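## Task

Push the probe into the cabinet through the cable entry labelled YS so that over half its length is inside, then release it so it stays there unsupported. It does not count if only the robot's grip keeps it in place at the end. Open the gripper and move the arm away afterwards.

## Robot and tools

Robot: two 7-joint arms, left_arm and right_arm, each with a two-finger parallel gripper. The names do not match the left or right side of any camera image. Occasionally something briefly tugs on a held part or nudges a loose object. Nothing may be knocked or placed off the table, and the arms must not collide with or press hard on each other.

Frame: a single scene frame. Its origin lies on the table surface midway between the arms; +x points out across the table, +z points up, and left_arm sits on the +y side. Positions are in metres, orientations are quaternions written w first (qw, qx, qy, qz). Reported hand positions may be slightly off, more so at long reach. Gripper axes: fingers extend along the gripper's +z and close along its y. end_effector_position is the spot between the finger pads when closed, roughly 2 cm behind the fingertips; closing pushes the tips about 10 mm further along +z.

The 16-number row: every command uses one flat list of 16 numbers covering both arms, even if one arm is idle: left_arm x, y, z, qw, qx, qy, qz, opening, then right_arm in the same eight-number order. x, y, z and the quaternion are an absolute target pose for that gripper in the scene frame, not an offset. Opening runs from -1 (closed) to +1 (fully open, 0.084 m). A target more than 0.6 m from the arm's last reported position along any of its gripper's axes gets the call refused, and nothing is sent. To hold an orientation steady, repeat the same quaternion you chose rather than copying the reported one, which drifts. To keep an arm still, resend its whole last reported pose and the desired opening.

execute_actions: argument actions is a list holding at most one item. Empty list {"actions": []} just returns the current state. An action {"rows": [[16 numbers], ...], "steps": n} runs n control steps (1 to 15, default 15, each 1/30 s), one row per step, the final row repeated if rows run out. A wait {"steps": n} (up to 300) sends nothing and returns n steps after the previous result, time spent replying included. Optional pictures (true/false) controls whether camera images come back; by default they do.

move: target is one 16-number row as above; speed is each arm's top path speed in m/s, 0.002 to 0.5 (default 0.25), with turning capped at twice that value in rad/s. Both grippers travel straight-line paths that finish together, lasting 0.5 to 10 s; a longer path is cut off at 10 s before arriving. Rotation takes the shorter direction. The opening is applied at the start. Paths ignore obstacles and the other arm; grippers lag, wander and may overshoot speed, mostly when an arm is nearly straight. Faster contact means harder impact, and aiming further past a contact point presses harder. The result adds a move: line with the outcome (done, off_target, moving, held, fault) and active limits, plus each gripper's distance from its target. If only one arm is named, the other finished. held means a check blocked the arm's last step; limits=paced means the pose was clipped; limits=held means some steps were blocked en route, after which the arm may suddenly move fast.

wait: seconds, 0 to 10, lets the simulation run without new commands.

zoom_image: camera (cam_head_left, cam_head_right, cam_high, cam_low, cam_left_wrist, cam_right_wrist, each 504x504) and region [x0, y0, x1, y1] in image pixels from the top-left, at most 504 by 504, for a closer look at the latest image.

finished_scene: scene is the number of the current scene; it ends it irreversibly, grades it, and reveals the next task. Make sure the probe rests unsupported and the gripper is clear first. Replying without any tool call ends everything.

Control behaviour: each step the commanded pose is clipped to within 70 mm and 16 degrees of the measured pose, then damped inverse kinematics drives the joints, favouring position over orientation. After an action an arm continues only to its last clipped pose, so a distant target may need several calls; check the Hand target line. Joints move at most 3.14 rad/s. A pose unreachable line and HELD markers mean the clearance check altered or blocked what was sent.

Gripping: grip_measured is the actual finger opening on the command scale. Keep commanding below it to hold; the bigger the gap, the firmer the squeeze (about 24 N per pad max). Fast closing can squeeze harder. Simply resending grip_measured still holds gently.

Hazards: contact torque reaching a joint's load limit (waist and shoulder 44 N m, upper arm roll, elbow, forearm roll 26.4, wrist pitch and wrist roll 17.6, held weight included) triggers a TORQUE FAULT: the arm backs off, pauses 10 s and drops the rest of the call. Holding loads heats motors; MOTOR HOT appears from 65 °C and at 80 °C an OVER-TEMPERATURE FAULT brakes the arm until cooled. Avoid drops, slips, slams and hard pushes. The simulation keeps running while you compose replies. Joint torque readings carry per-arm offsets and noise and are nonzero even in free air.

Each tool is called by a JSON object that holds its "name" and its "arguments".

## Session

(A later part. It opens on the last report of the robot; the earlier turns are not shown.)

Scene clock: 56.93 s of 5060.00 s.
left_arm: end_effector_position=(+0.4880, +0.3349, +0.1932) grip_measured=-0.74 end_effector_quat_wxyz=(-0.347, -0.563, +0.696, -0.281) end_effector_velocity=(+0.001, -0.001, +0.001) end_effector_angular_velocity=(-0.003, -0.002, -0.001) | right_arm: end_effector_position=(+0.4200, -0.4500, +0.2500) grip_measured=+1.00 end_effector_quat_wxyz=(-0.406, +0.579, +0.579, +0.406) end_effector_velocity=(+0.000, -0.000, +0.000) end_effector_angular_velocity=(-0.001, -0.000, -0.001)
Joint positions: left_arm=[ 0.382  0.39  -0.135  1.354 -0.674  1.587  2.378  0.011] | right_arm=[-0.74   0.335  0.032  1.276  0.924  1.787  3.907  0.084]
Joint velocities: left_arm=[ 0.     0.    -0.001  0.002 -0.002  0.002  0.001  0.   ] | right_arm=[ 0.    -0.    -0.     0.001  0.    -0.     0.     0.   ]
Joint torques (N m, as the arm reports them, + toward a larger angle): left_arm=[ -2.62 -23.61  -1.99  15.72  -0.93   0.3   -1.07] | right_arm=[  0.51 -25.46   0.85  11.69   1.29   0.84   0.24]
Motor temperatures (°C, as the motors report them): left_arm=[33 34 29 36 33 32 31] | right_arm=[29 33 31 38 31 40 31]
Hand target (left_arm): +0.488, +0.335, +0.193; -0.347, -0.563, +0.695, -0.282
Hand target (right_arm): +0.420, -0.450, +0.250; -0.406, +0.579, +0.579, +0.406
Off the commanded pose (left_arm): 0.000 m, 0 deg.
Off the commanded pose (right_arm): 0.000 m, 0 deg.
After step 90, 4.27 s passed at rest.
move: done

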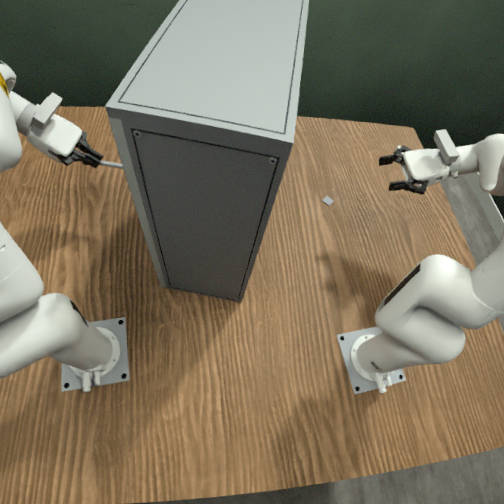

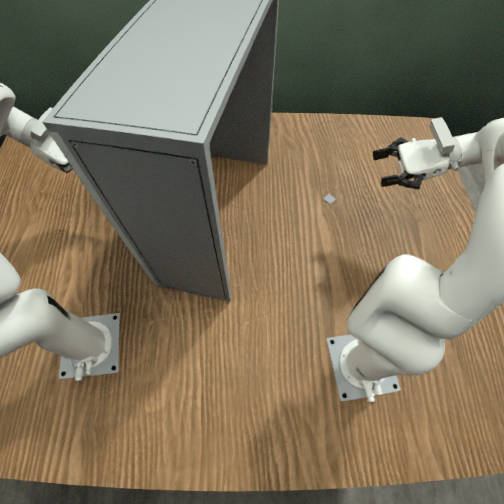

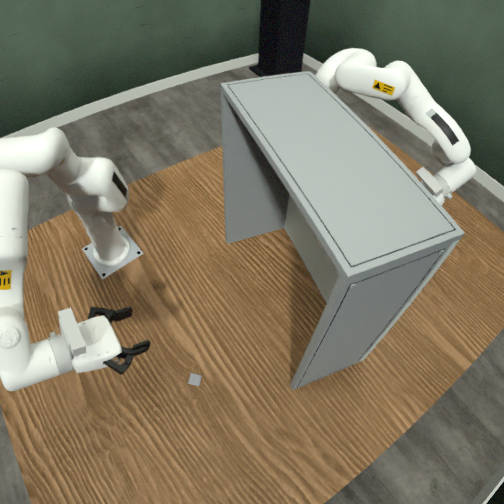

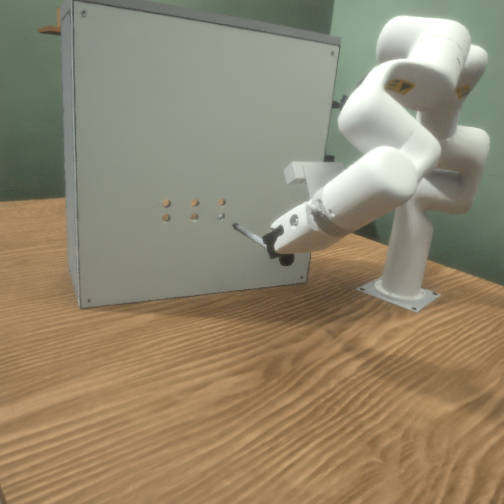

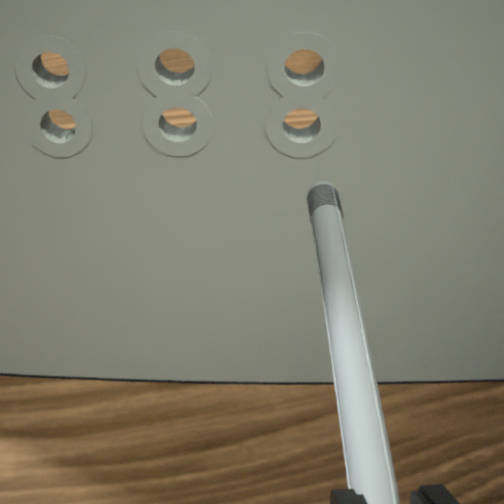

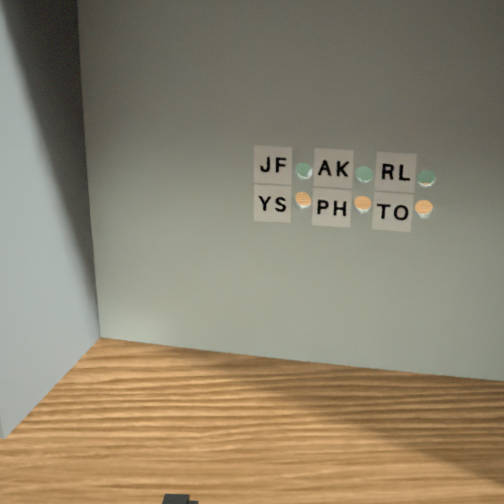

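{"name": "move", "arguments": {"target": [0.4826,0.290,0.193,0.347,0.563,-0.695,0.281,-1,0.42,-0.45,0.25,-0.406,0.579,0.579,0.406,1], "speed": 0.05}}

{"name": "zoom_image", "arguments": {"camera": "cam_low", "region": [180,190,270,240]}}

Scene clock: 67.53 s of 5060.00 s.
left_arm: end_effector_position=(+0.4827, +0.2903, +0.1929) grip_measured=-0.74 end_effector_quat_wxyz=(-0.347, -0.563, +0.695, -0.281) end_effector_velocity=(+0.000, +0.002, -0.001) end_effector_angular_velocity=(+0.002, +0.000, +0.006) | right_arm: end_effector_position=(+0.4200, -0.4500, +0.2500) grip_measured=+1.00 end_effector_quat_wxyz=(-0.406, +0.579, +0.579, +0.406) end_effector_velocity=(-0.000, +0.000, -0.000) end_effector_angular_velocity=(+0.001, -0.000, +0.001)
Joint positions: left_arm=[ 0.335  0.324 -0.168  1.253 -0.719  1.514  2.35   0.011] | right_arm=[-0.74   0.335  0.032  1.276  0.924  1.787  3.907  0.084]
Joint velocities: left_arm=[ 0.002  0.     0.003 -0.001  0.    -0.003 -0.001 -0.   ] | right_arm=[-0.     0.     0.001 -0.001  0.001  0.    -0.001 -0.   ]
Joint torques (N m, as the arm reports them, + toward a larger angle): left_arm=[ -2.92 -22.08  -1.98  15.7   -1.04   0.48  -1.  ] | right_arm=[  0.53 -25.42   0.86  11.59   1.2    0.87   0.28]
Motor temperatures (°C, as the motors report them): left_arm=[33 34 29 36 33 32 31] | right_arm=[29 33 31 38 31 40 31]
Hand target (left_arm): +0.483, +0.290, +0.193; -0.347, -0.563, +0.695, -0.281
Hand target (right_arm): +0.420, -0.450, +0.250; -0.406, +0.579, +0.579, +0.406
Off the commanded pose (left_arm): 0.000 m, 0 deg.
Off the commanded pose (right_arm): 0.000 m, 0 deg.
After step 90, 6.40 s passed at rest.
move: done

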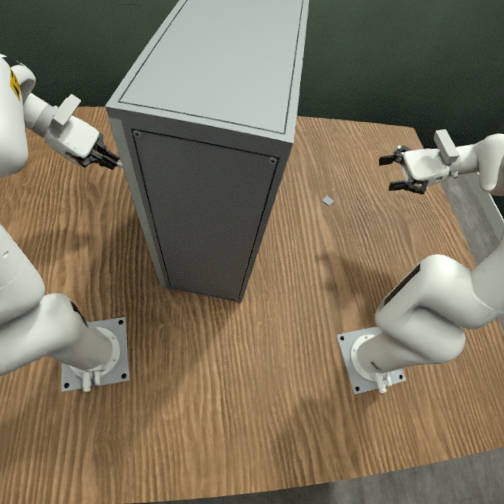

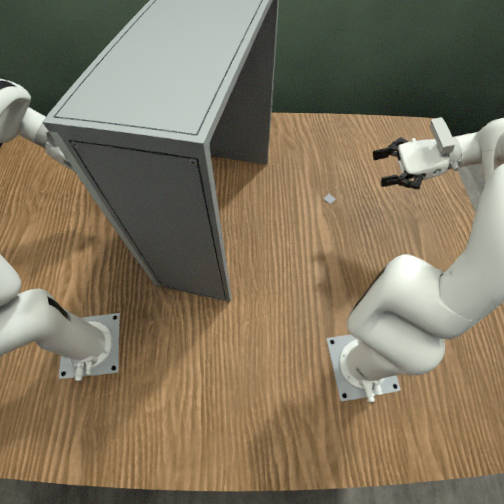

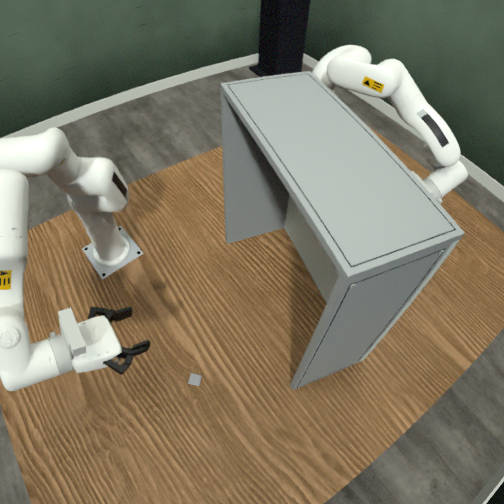

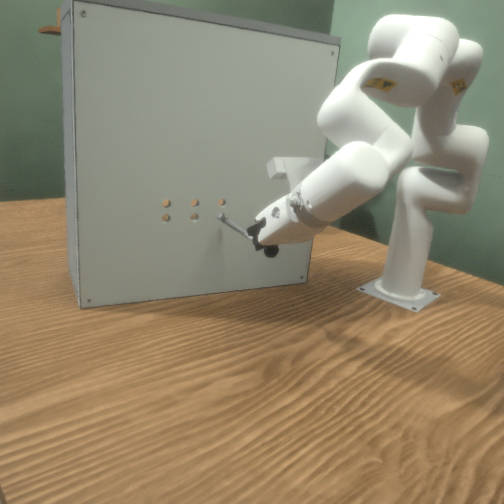

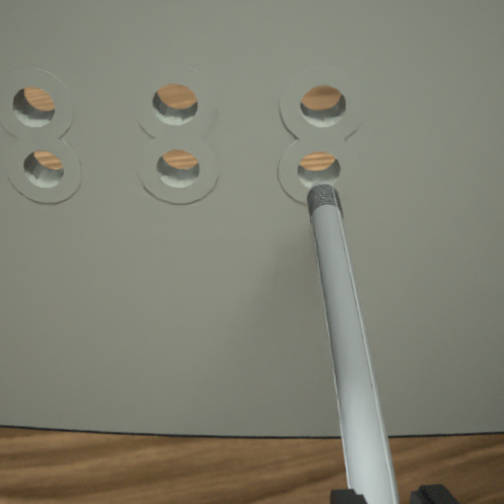

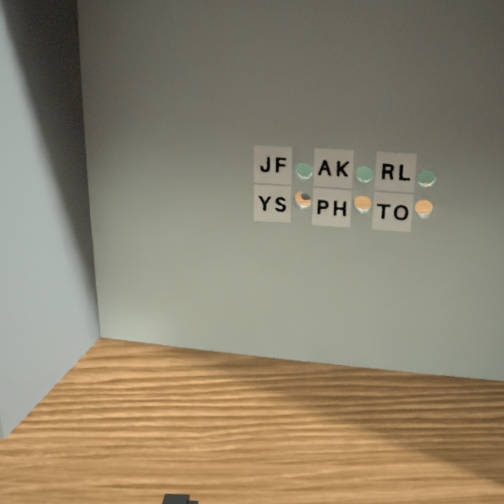

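Region (180, 190, 270, 240) of cam_low's 504x504 image, scaled by 5.600, with more detail than that image has.

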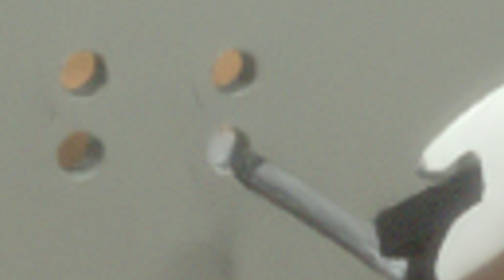

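{"name": "move", "arguments": {"target": [0.4797,0.276,0.191,0.347,0.563,-0.695,0.281,-1,0.42,-0.45,0.25,-0.406,0.579,0.579,0.406,1], "speed": 0.02}}

{"name": "zoom_image", "arguments": {"camera": "cam_low", "region": [180,190,270,240]}}

{"name": "zoom_image", "arguments": {"camera": "cam_right_wrist", "region": [270,150,340,230]}}

Scene clock: 75.27 s of 5060.00 s.
left_arm: end_effector_position=(+0.4797, +0.2761, +0.1910) grip_measured=-0.74 end_effector_quat_wxyz=(-0.347, -0.563, +0.695, -0.281) end_effector_velocity=(+0.000, +0.001, -0.001) end_effector_angular_velocity=(+0.001, +0.001, +0.003) | right_arm: end_effector_position=(+0.4200, -0.4500, +0.2500) grip_measured=+1.00 end_effector_quat_wxyz=(-0.406, +0.579, +0.579, +0.406) end_effector_velocity=(+0.000, +0.001, +0.000) end_effector_angular_velocity=(+0.001, -0.000, +0.001)
Joint positions: left_arm=[ 0.32   0.305 -0.18   1.218 -0.735  1.488  2.345  0.011] | right_arm=[-0.74   0.335  0.032  1.276  0.924  1.787  3.907  0.084]
Joint velocities: left_arm=[ 0.001  0.     0.001 -0.001 -0.    -0.002 -0.     0.   ] | right_arm=[ 0.    -0.     0.001 -0.001  0.001 -0.     0.    -0.   ]
Joint torques (N m, as the arm reports them, + toward a larger angle): left_arm=[ -2.93 -21.81  -1.87  15.5   -0.88   0.27  -1.06] | right_arm=[  0.69 -25.44   0.89  11.86   1.32   0.91   0.25]
Motor temperatures (°C, as the motors report them): left_arm=[33 34 29 36 33 32 31] | right_arm=[29 33 31 38 31 40 31]
Hand target (left_arm): +0.480, +0.276, +0.191; -0.347, -0.563, +0.695, -0.281
Hand target (right_arm): +0.420, -0.450, +0.250; -0.406, +0.579, +0.579, +0.406
Off the commanded pose (left_arm): 0.000 m, 0 deg.
Off the commanded pose (right_arm): 0.000 m, 0 deg.
After step 90, 3.77 s passed at rest.
move: done

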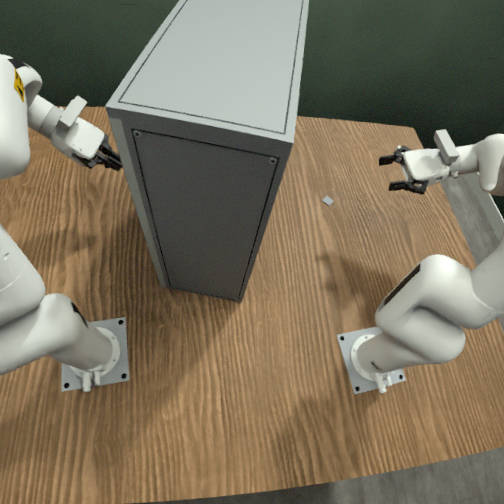

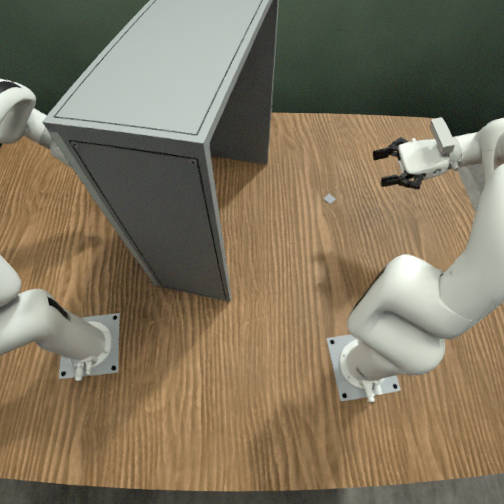

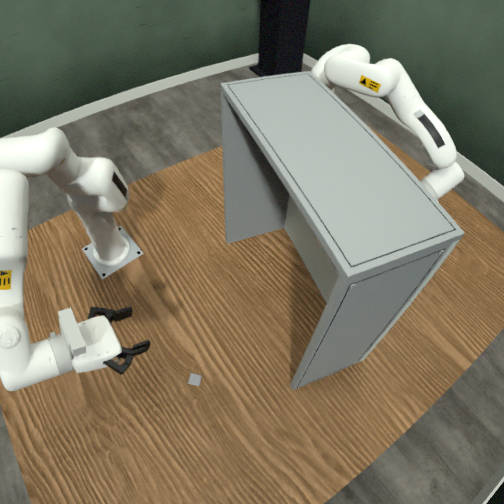

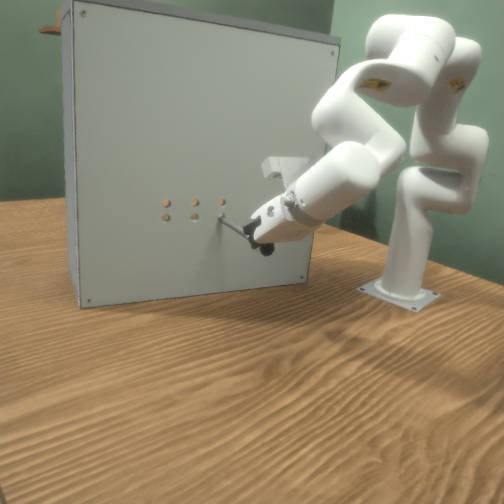

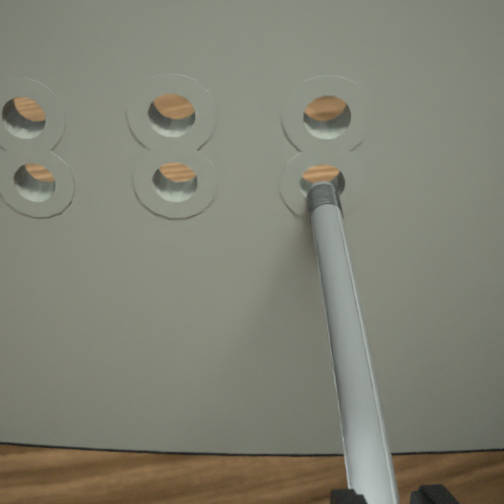

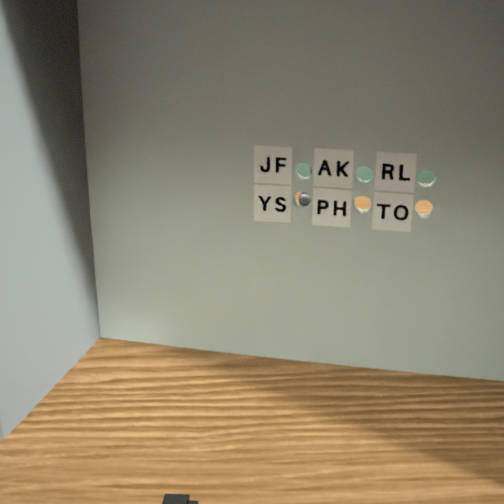

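Region (180, 190, 270, 240) of cam_low's 504x504 image, scaled by 5.600, with more detail than that image has.

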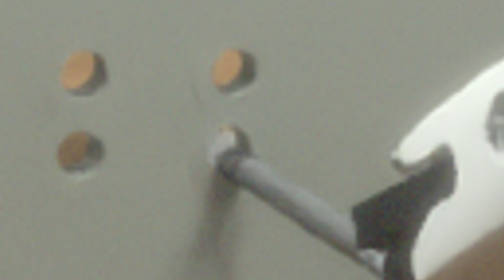

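Region (270, 150, 340, 230) of cam_right_wrist's 504x504 image, scaled by 6.300, with more detail than that image has; it fills the left 441 columns of this view, and the rest is white.

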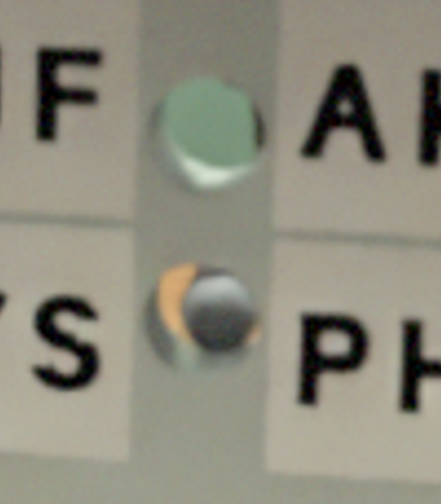

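Looks aligned; go in 3 cm.

{"name": "move", "arguments": {"target": [0.473,0.247,0.192,0.347,0.563,-0.695,0.281,-1,0.42,-0.45,0.25,-0.406,0.579,0.579,0.406,1], "speed": 0.012}}

Scene clock: 82.87 s of 5060.00 s.
left_arm: end_effector_position=(+0.4730, +0.2470, +0.1920) grip_measured=-0.74 end_effector_quat_wxyz=(-0.347, -0.563, +0.695, -0.281) end_effector_velocity=(+0.000, +0.001, -0.000) end_effector_angular_velocity=(-0.000, +0.001, +0.003) | right_arm: end_effector_position=(+0.4200, -0.4500, +0.2500) grip_measured=+1.00 end_effector_quat_wxyz=(-0.406, +0.579, +0.579, +0.406) end_effector_velocity=(-0.000, +0.000, -0.000) end_effector_angular_velocity=(-0.001, +0.001, +0.002)
Joint positions: left_arm=[ 0.289  0.26  -0.204  1.154 -0.769  1.443  2.328  0.011] | right_arm=[-0.74   0.335  0.032  1.276  0.924  1.787  3.907  0.084]
Joint velocities: left_arm=[ 0.001 -0.     0.001 -0.001 -0.001 -0.002 -0.001  0.   ] | right_arm=[-0.     0.     0.001  0.001 -0.002  0.001  0.001 -0.   ]
Joint torques (N m, as the arm reports them, + toward a larger angle): left_arm=[ -2.85 -20.58  -1.59  15.44  -0.98   0.42  -0.97] | right_arm=[  0.61 -25.31   0.89  11.78   1.39   0.8    0.27]
Motor temperatures (°C, as the motors report them): left_arm=[33 34 29 36 33 32 31] | right_arm=[29 33 31 38 31 40 31]
Hand target (left_arm): +0.473, +0.247, +0.192; -0.347, -0.563, +0.695, -0.281
Hand target (right_arm): +0.420, -0.450, +0.250; -0.406, +0.579, +0.579, +0.406
Off the commanded pose (left_arm): 0.000 m, 0 deg.
Off the commanded pose (right_arm): 0.000 m, 0 deg.
After step 90, 1.90 s passed at rest.
move: done

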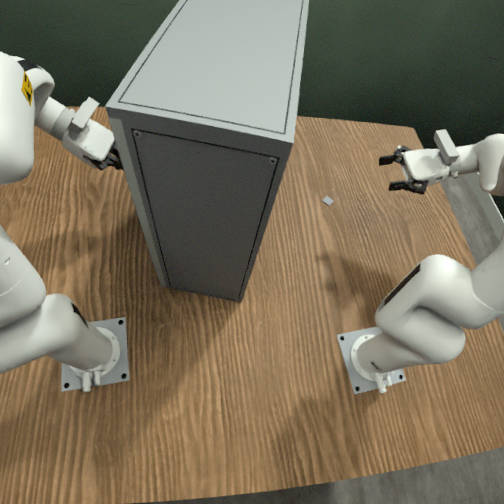

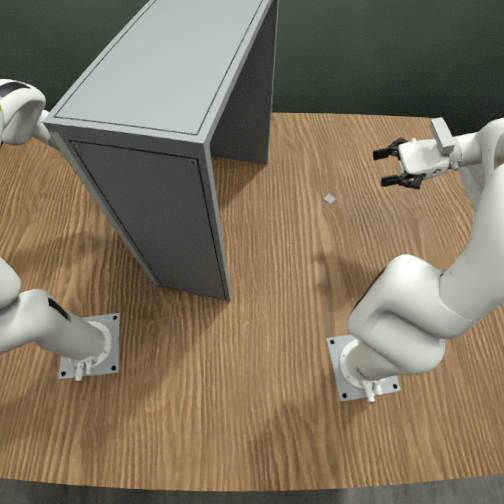

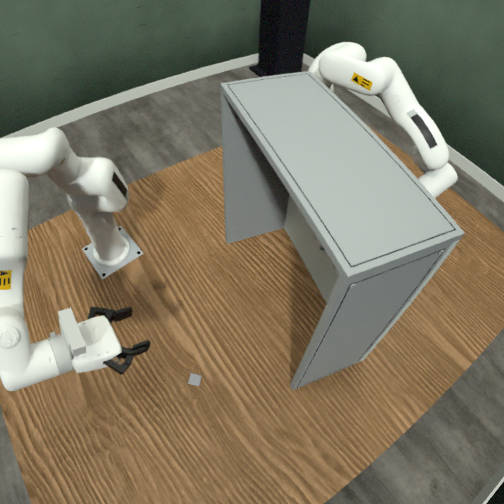

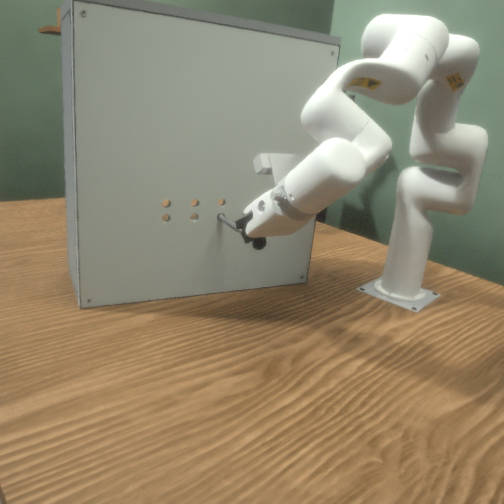

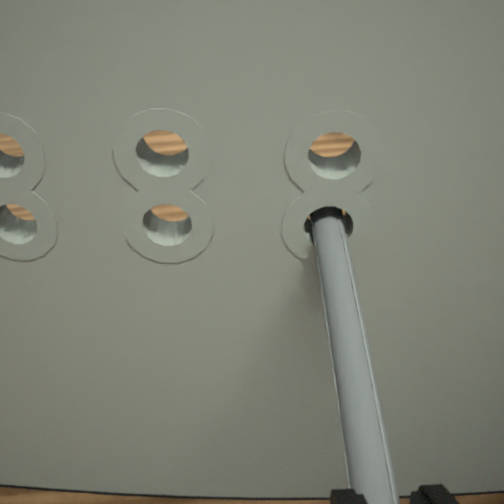

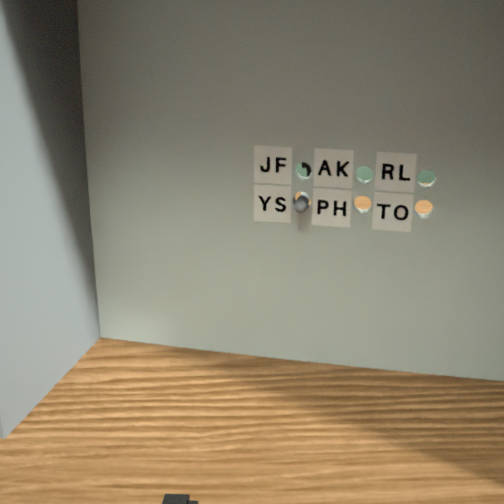

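{"name": "move", "arguments": {"target": [0.4505,0.1415,0.194,0.347,0.563,-0.695,0.281,-1,0.42,-0.45,0.25,-0.406,0.579,0.579,0.406,1], "speed": 0.035}}

Scene clock: 94.80 s of 5060.00 s.
left_arm: end_effector_position=(+0.4506, +0.1418, +0.1938) grip_measured=-0.74 end_effector_quat_wxyz=(-0.347, -0.563, +0.695, -0.281) end_effector_velocity=(+0.001, +0.001, +0.000) end_effector_angular_velocity=(+0.002, -0.002, +0.002) | right_arm: end_effector_position=(+0.4200, -0.4500, +0.2500) grip_measured=+1.00 end_effector_quat_wxyz=(-0.406, +0.579, +0.579, +0.406) end_effector_velocity=(+0.000, -0.001, -0.000) end_effector_angular_velocity=(-0.000, +0.000, -0.003)
Joint positions: left_arm=[ 0.168  0.146 -0.311  0.994 -0.907  1.276  2.253  0.011] | right_arm=[-0.74   0.335  0.032  1.276  0.924  1.787  3.907  0.084]
Joint velocities: left_arm=[ 0.001 -0.001  0.001  0.     0.    -0.002 -0.001 -0.   ] | right_arm=[ 0.     0.    -0.003 -0.     0.001 -0.001 -0.     0.   ]
Joint torques (N m, as the arm reports them, + toward a larger angle): left_arm=[ -2.95 -17.85  -1.5   15.63  -0.72   0.25  -1.07] | right_arm=[  0.48 -25.35   0.87  11.85   1.29   0.88   0.26]
Motor temperatures (°C, as the motors report them): left_arm=[33 34 29 36 33 32 31] | right_arm=[29 33 31 38 31 40 31]
Hand target (left_arm): +0.451, +0.142, +0.194; -0.347, -0.563, +0.695, -0.281
Hand target (right_arm): +0.420, -0.450, +0.250; -0.406, +0.579, +0.579, +0.406
Off the commanded pose (left_arm): 0.000 m, 0 deg.
Off the commanded pose (right_arm): 0.000 m, 0 deg.
After step 90, 5.57 s passed at rest.
move: done

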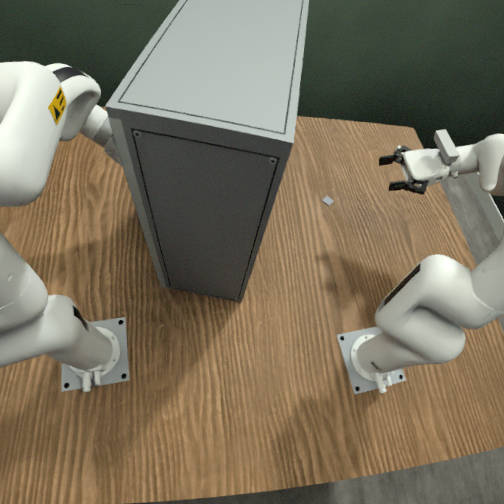

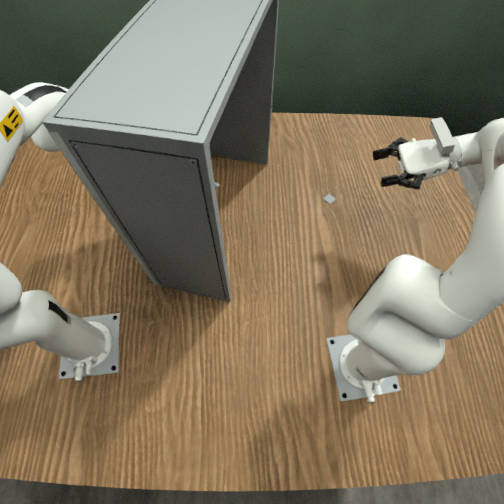

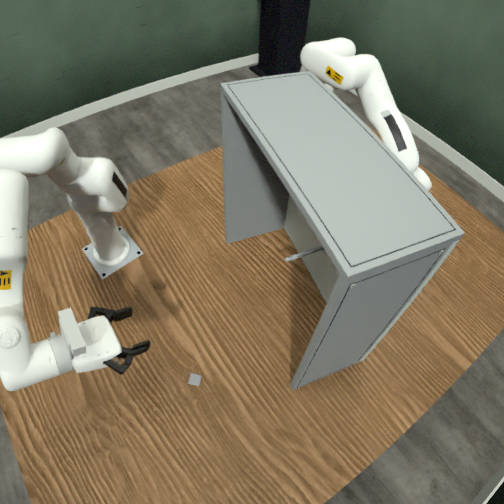

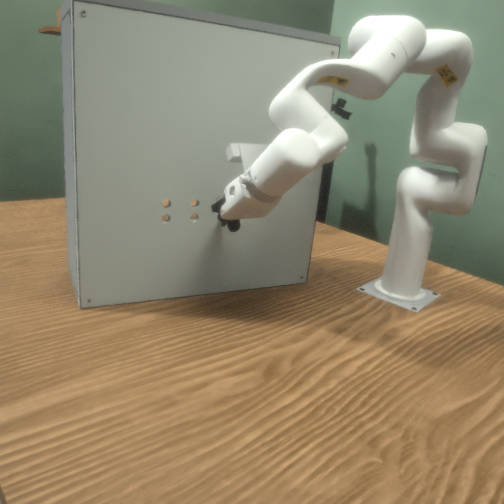

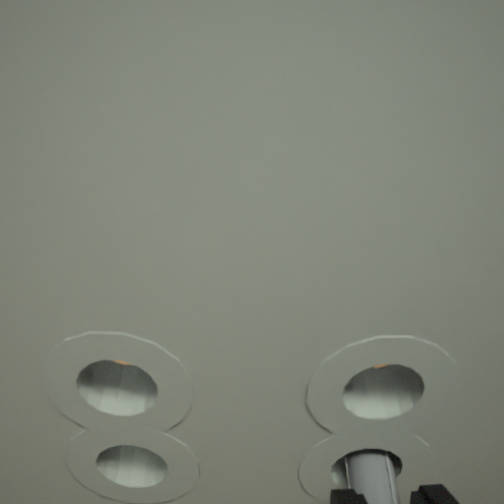

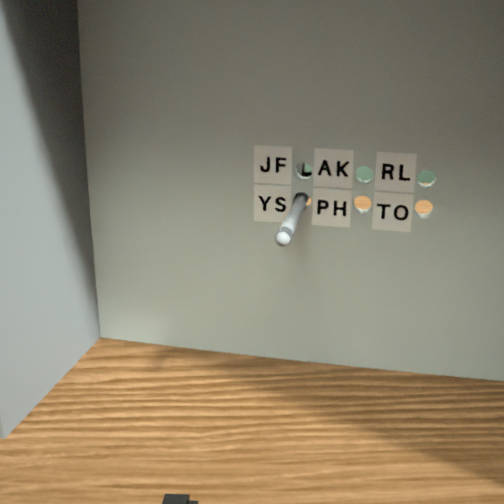

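Release and retreat up-back so the palm clears the head.

{"name": "move", "arguments": {"target": [0.4505,0.1415,0.194,0.347,0.563,-0.695,0.281,0.2,0.42,-0.45,0.25,-0.406,0.579,0.579,0.406,1]}}

{"name": "move", "arguments": {"target": [0.475,0.26,0.26,0.347,0.563,-0.695,0.281,0.2,0.42,-0.45,0.25,-0.406,0.579,0.579,0.406,1], "speed": 0.15}}

Scene clock: 99.97 s of 5060.00 s.
left_arm: end_effector_position=(+0.4505, +0.1415, +0.1940) grip_measured=+0.19 end_effector_quat_wxyz=(-0.347, -0.563, +0.695, -0.281) end_effector_velocity=(-0.000, +0.000, +0.000) end_effector_angular_velocity=(+0.001, -0.001, -0.000) | right_arm: end_effector_position=(+0.4200, -0.4500, +0.2500) grip_measured=+1.00 end_effector_quat_wxyz=(-0.406, +0.579, +0.579, +0.406) end_effector_velocity=(-0.000, -0.000, -0.000) end_effector_angular_velocity=(-0.000, +0.001, +0.000)
Joint positions: left_arm=[ 0.168  0.146 -0.311  0.993 -0.907  1.277  2.252  0.052] | right_arm=[-0.74   0.335  0.032  1.276  0.924  1.787  3.907  0.084]
Joint velocities: left_arm=[ 0.    -0.002  0.    -0.001  0.     0.    -0.    -0.   ] | right_arm=[ 0.    -0.    -0.    -0.    -0.001  0.     0.    -0.   ]
Joint torques (N m, as the arm reports them, + toward a larger angle): left_arm=[ -2.66 -17.78  -1.31  15.57  -0.47   0.24  -1.11] | right_arm=[  0.62 -25.39   0.87  11.74   1.35   0.85   0.29]
Motor temperatures (°C, as the motors report them): left_arm=[33 34 29 36 33 32 31] | right_arm=[29 33 31 38 31 40 31]
Hand target (left_arm): +0.450, +0.142, +0.194; -0.347, -0.563, +0.695, -0.281
Hand target (right_arm): +0.420, -0.450, +0.250; -0.406, +0.579, +0.579, +0.406
Off the commanded pose (left_arm): 0.000 m, 0 deg.
Off the commanded pose (right_arm): 0.000 m, 0 deg.
After step 90, 1.47 s passed at rest.
move: done

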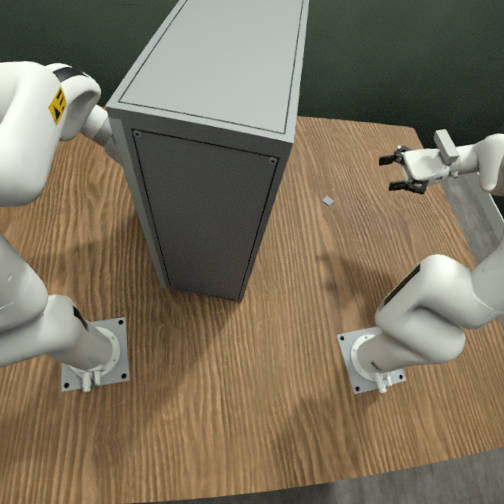

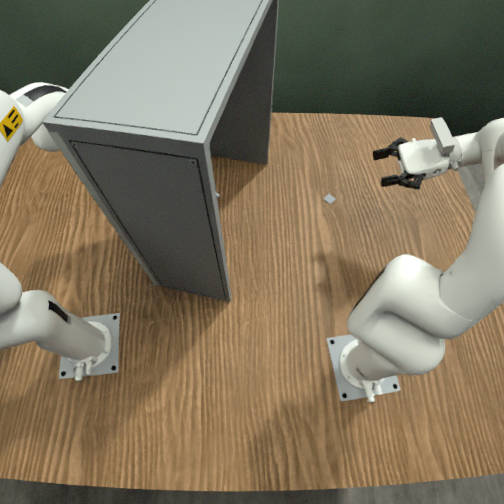

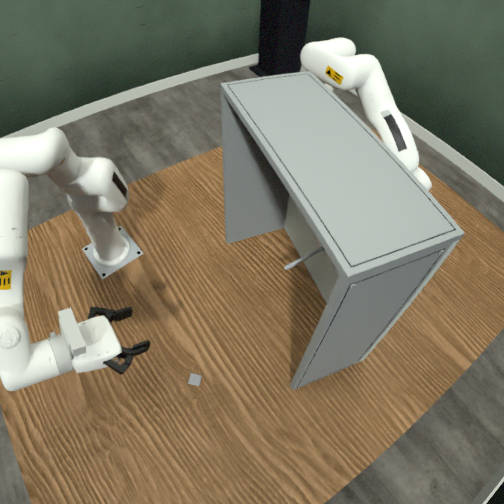

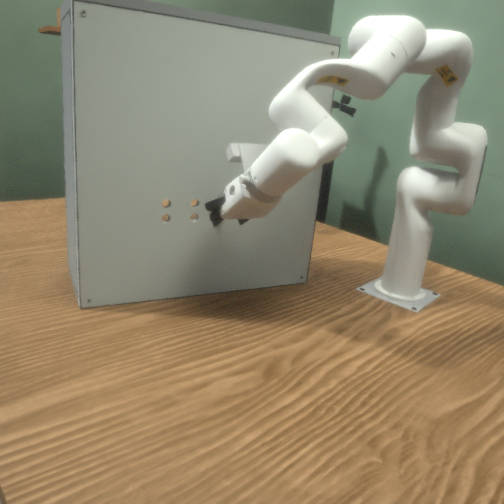

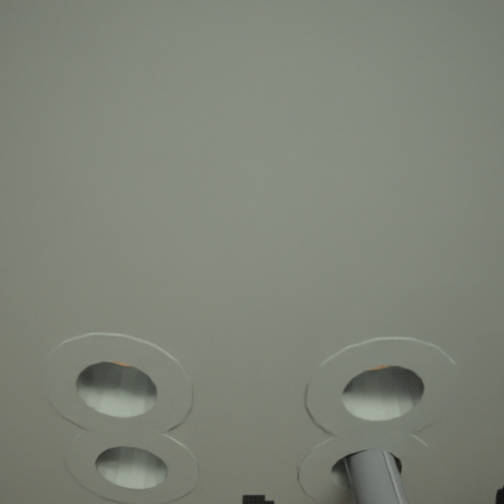

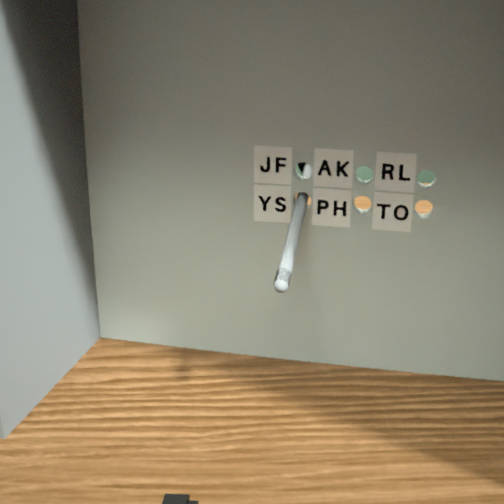

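Scene clock: 101.27 s of 5060.00 s.
left_arm: end_effector_position=(+0.4745, +0.2591, +0.2599) grip_measured=+0.19 end_effector_quat_wxyz=(-0.348, -0.563, +0.695, -0.281) end_effector_velocity=(+0.000, +0.000, +0.000) end_effector_angular_velocity=(-0.002, +0.001, -0.001) | right_arm: end_effector_position=(+0.4200, -0.4500, +0.2500) grip_measured=+1.00 end_effector_quat_wxyz=(-0.406, +0.579, +0.579, +0.406) end_effector_velocity=(-0.000, -0.000, -0.000) end_effector_angular_velocity=(+0.000, +0.001, -0.000)
Joint positions: left_arm=[ 0.314  0.19  -0.19   1.256 -0.757  1.595  2.236  0.052] | right_arm=[-0.74   0.335  0.032  1.276  0.924  1.787  3.907  0.084]
Joint velocities: left_arm=[ 0.002  0.003 -0.002  0.004  0.     0.003 -0.001  0.   ] | right_arm=[ 0.    -0.    -0.001 -0.001 -0.     0.     0.    -0.   ]
Joint torques (N m, as the arm reports them, + toward a larger angle): left_arm=[ -2.43 -20.02  -1.04  16.19  -0.95   0.24  -1.05] | right_arm=[  0.69 -25.29   0.84  11.82   1.28   0.81   0.24]
Motor temperatures (°C, as the motors report them): left_arm=[33 34 29 36 33 32 31] | right_arm=[29 33 31 38 31 40 31]
Hand target (left_arm): +0.475, +0.260, +0.260; -0.347, -0.564, +0.695, -0.281
Hand target (right_arm): +0.420, -0.450, +0.250; -0.406, +0.579, +0.579, +0.406
Off the commanded pose (left_arm): 0.001 m, 0 deg.
Off the commanded pose (right_arm): 0.000 m, 0 deg.
move: done

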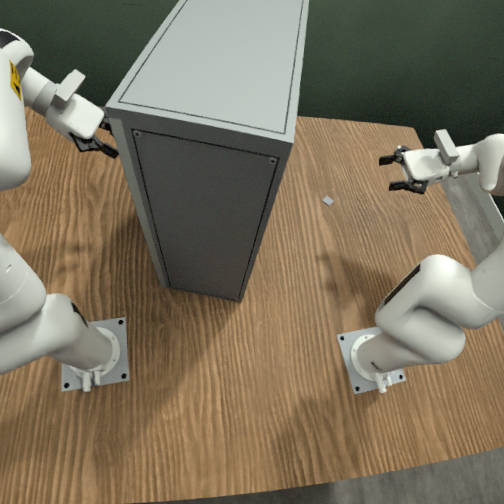

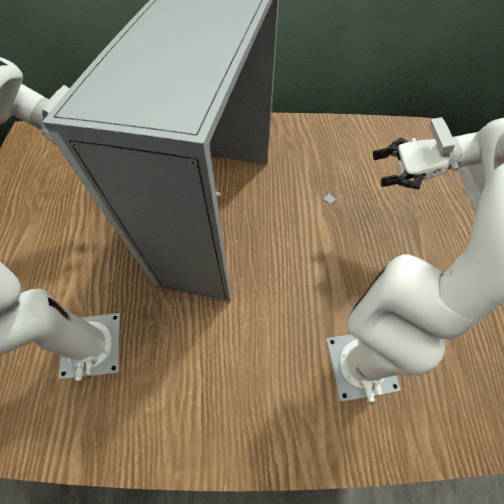

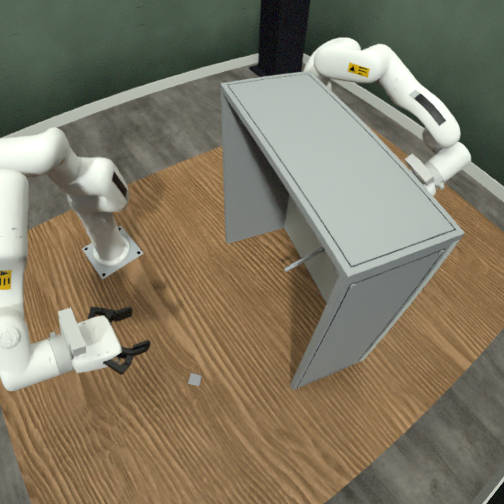

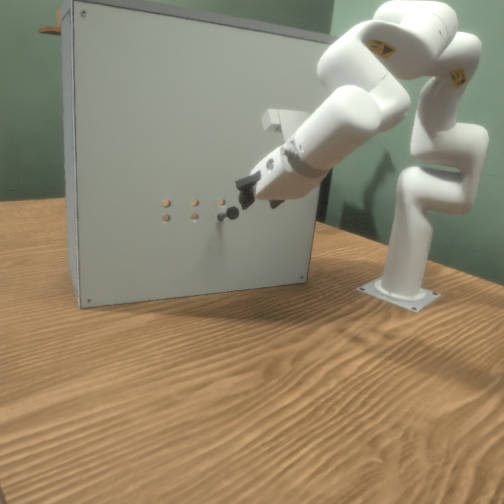

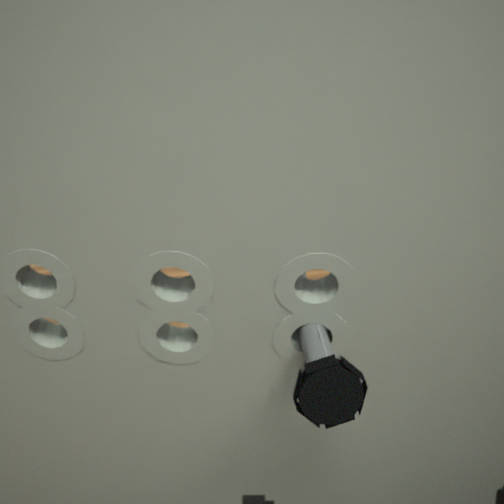

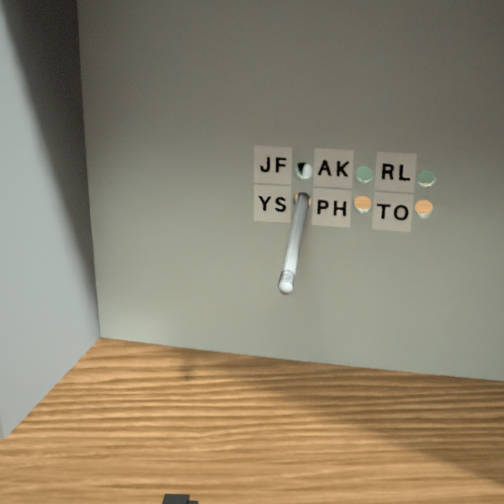

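{"name": "finished_scene", "arguments": {"scene": 2}}

The scene is finished: the task was done.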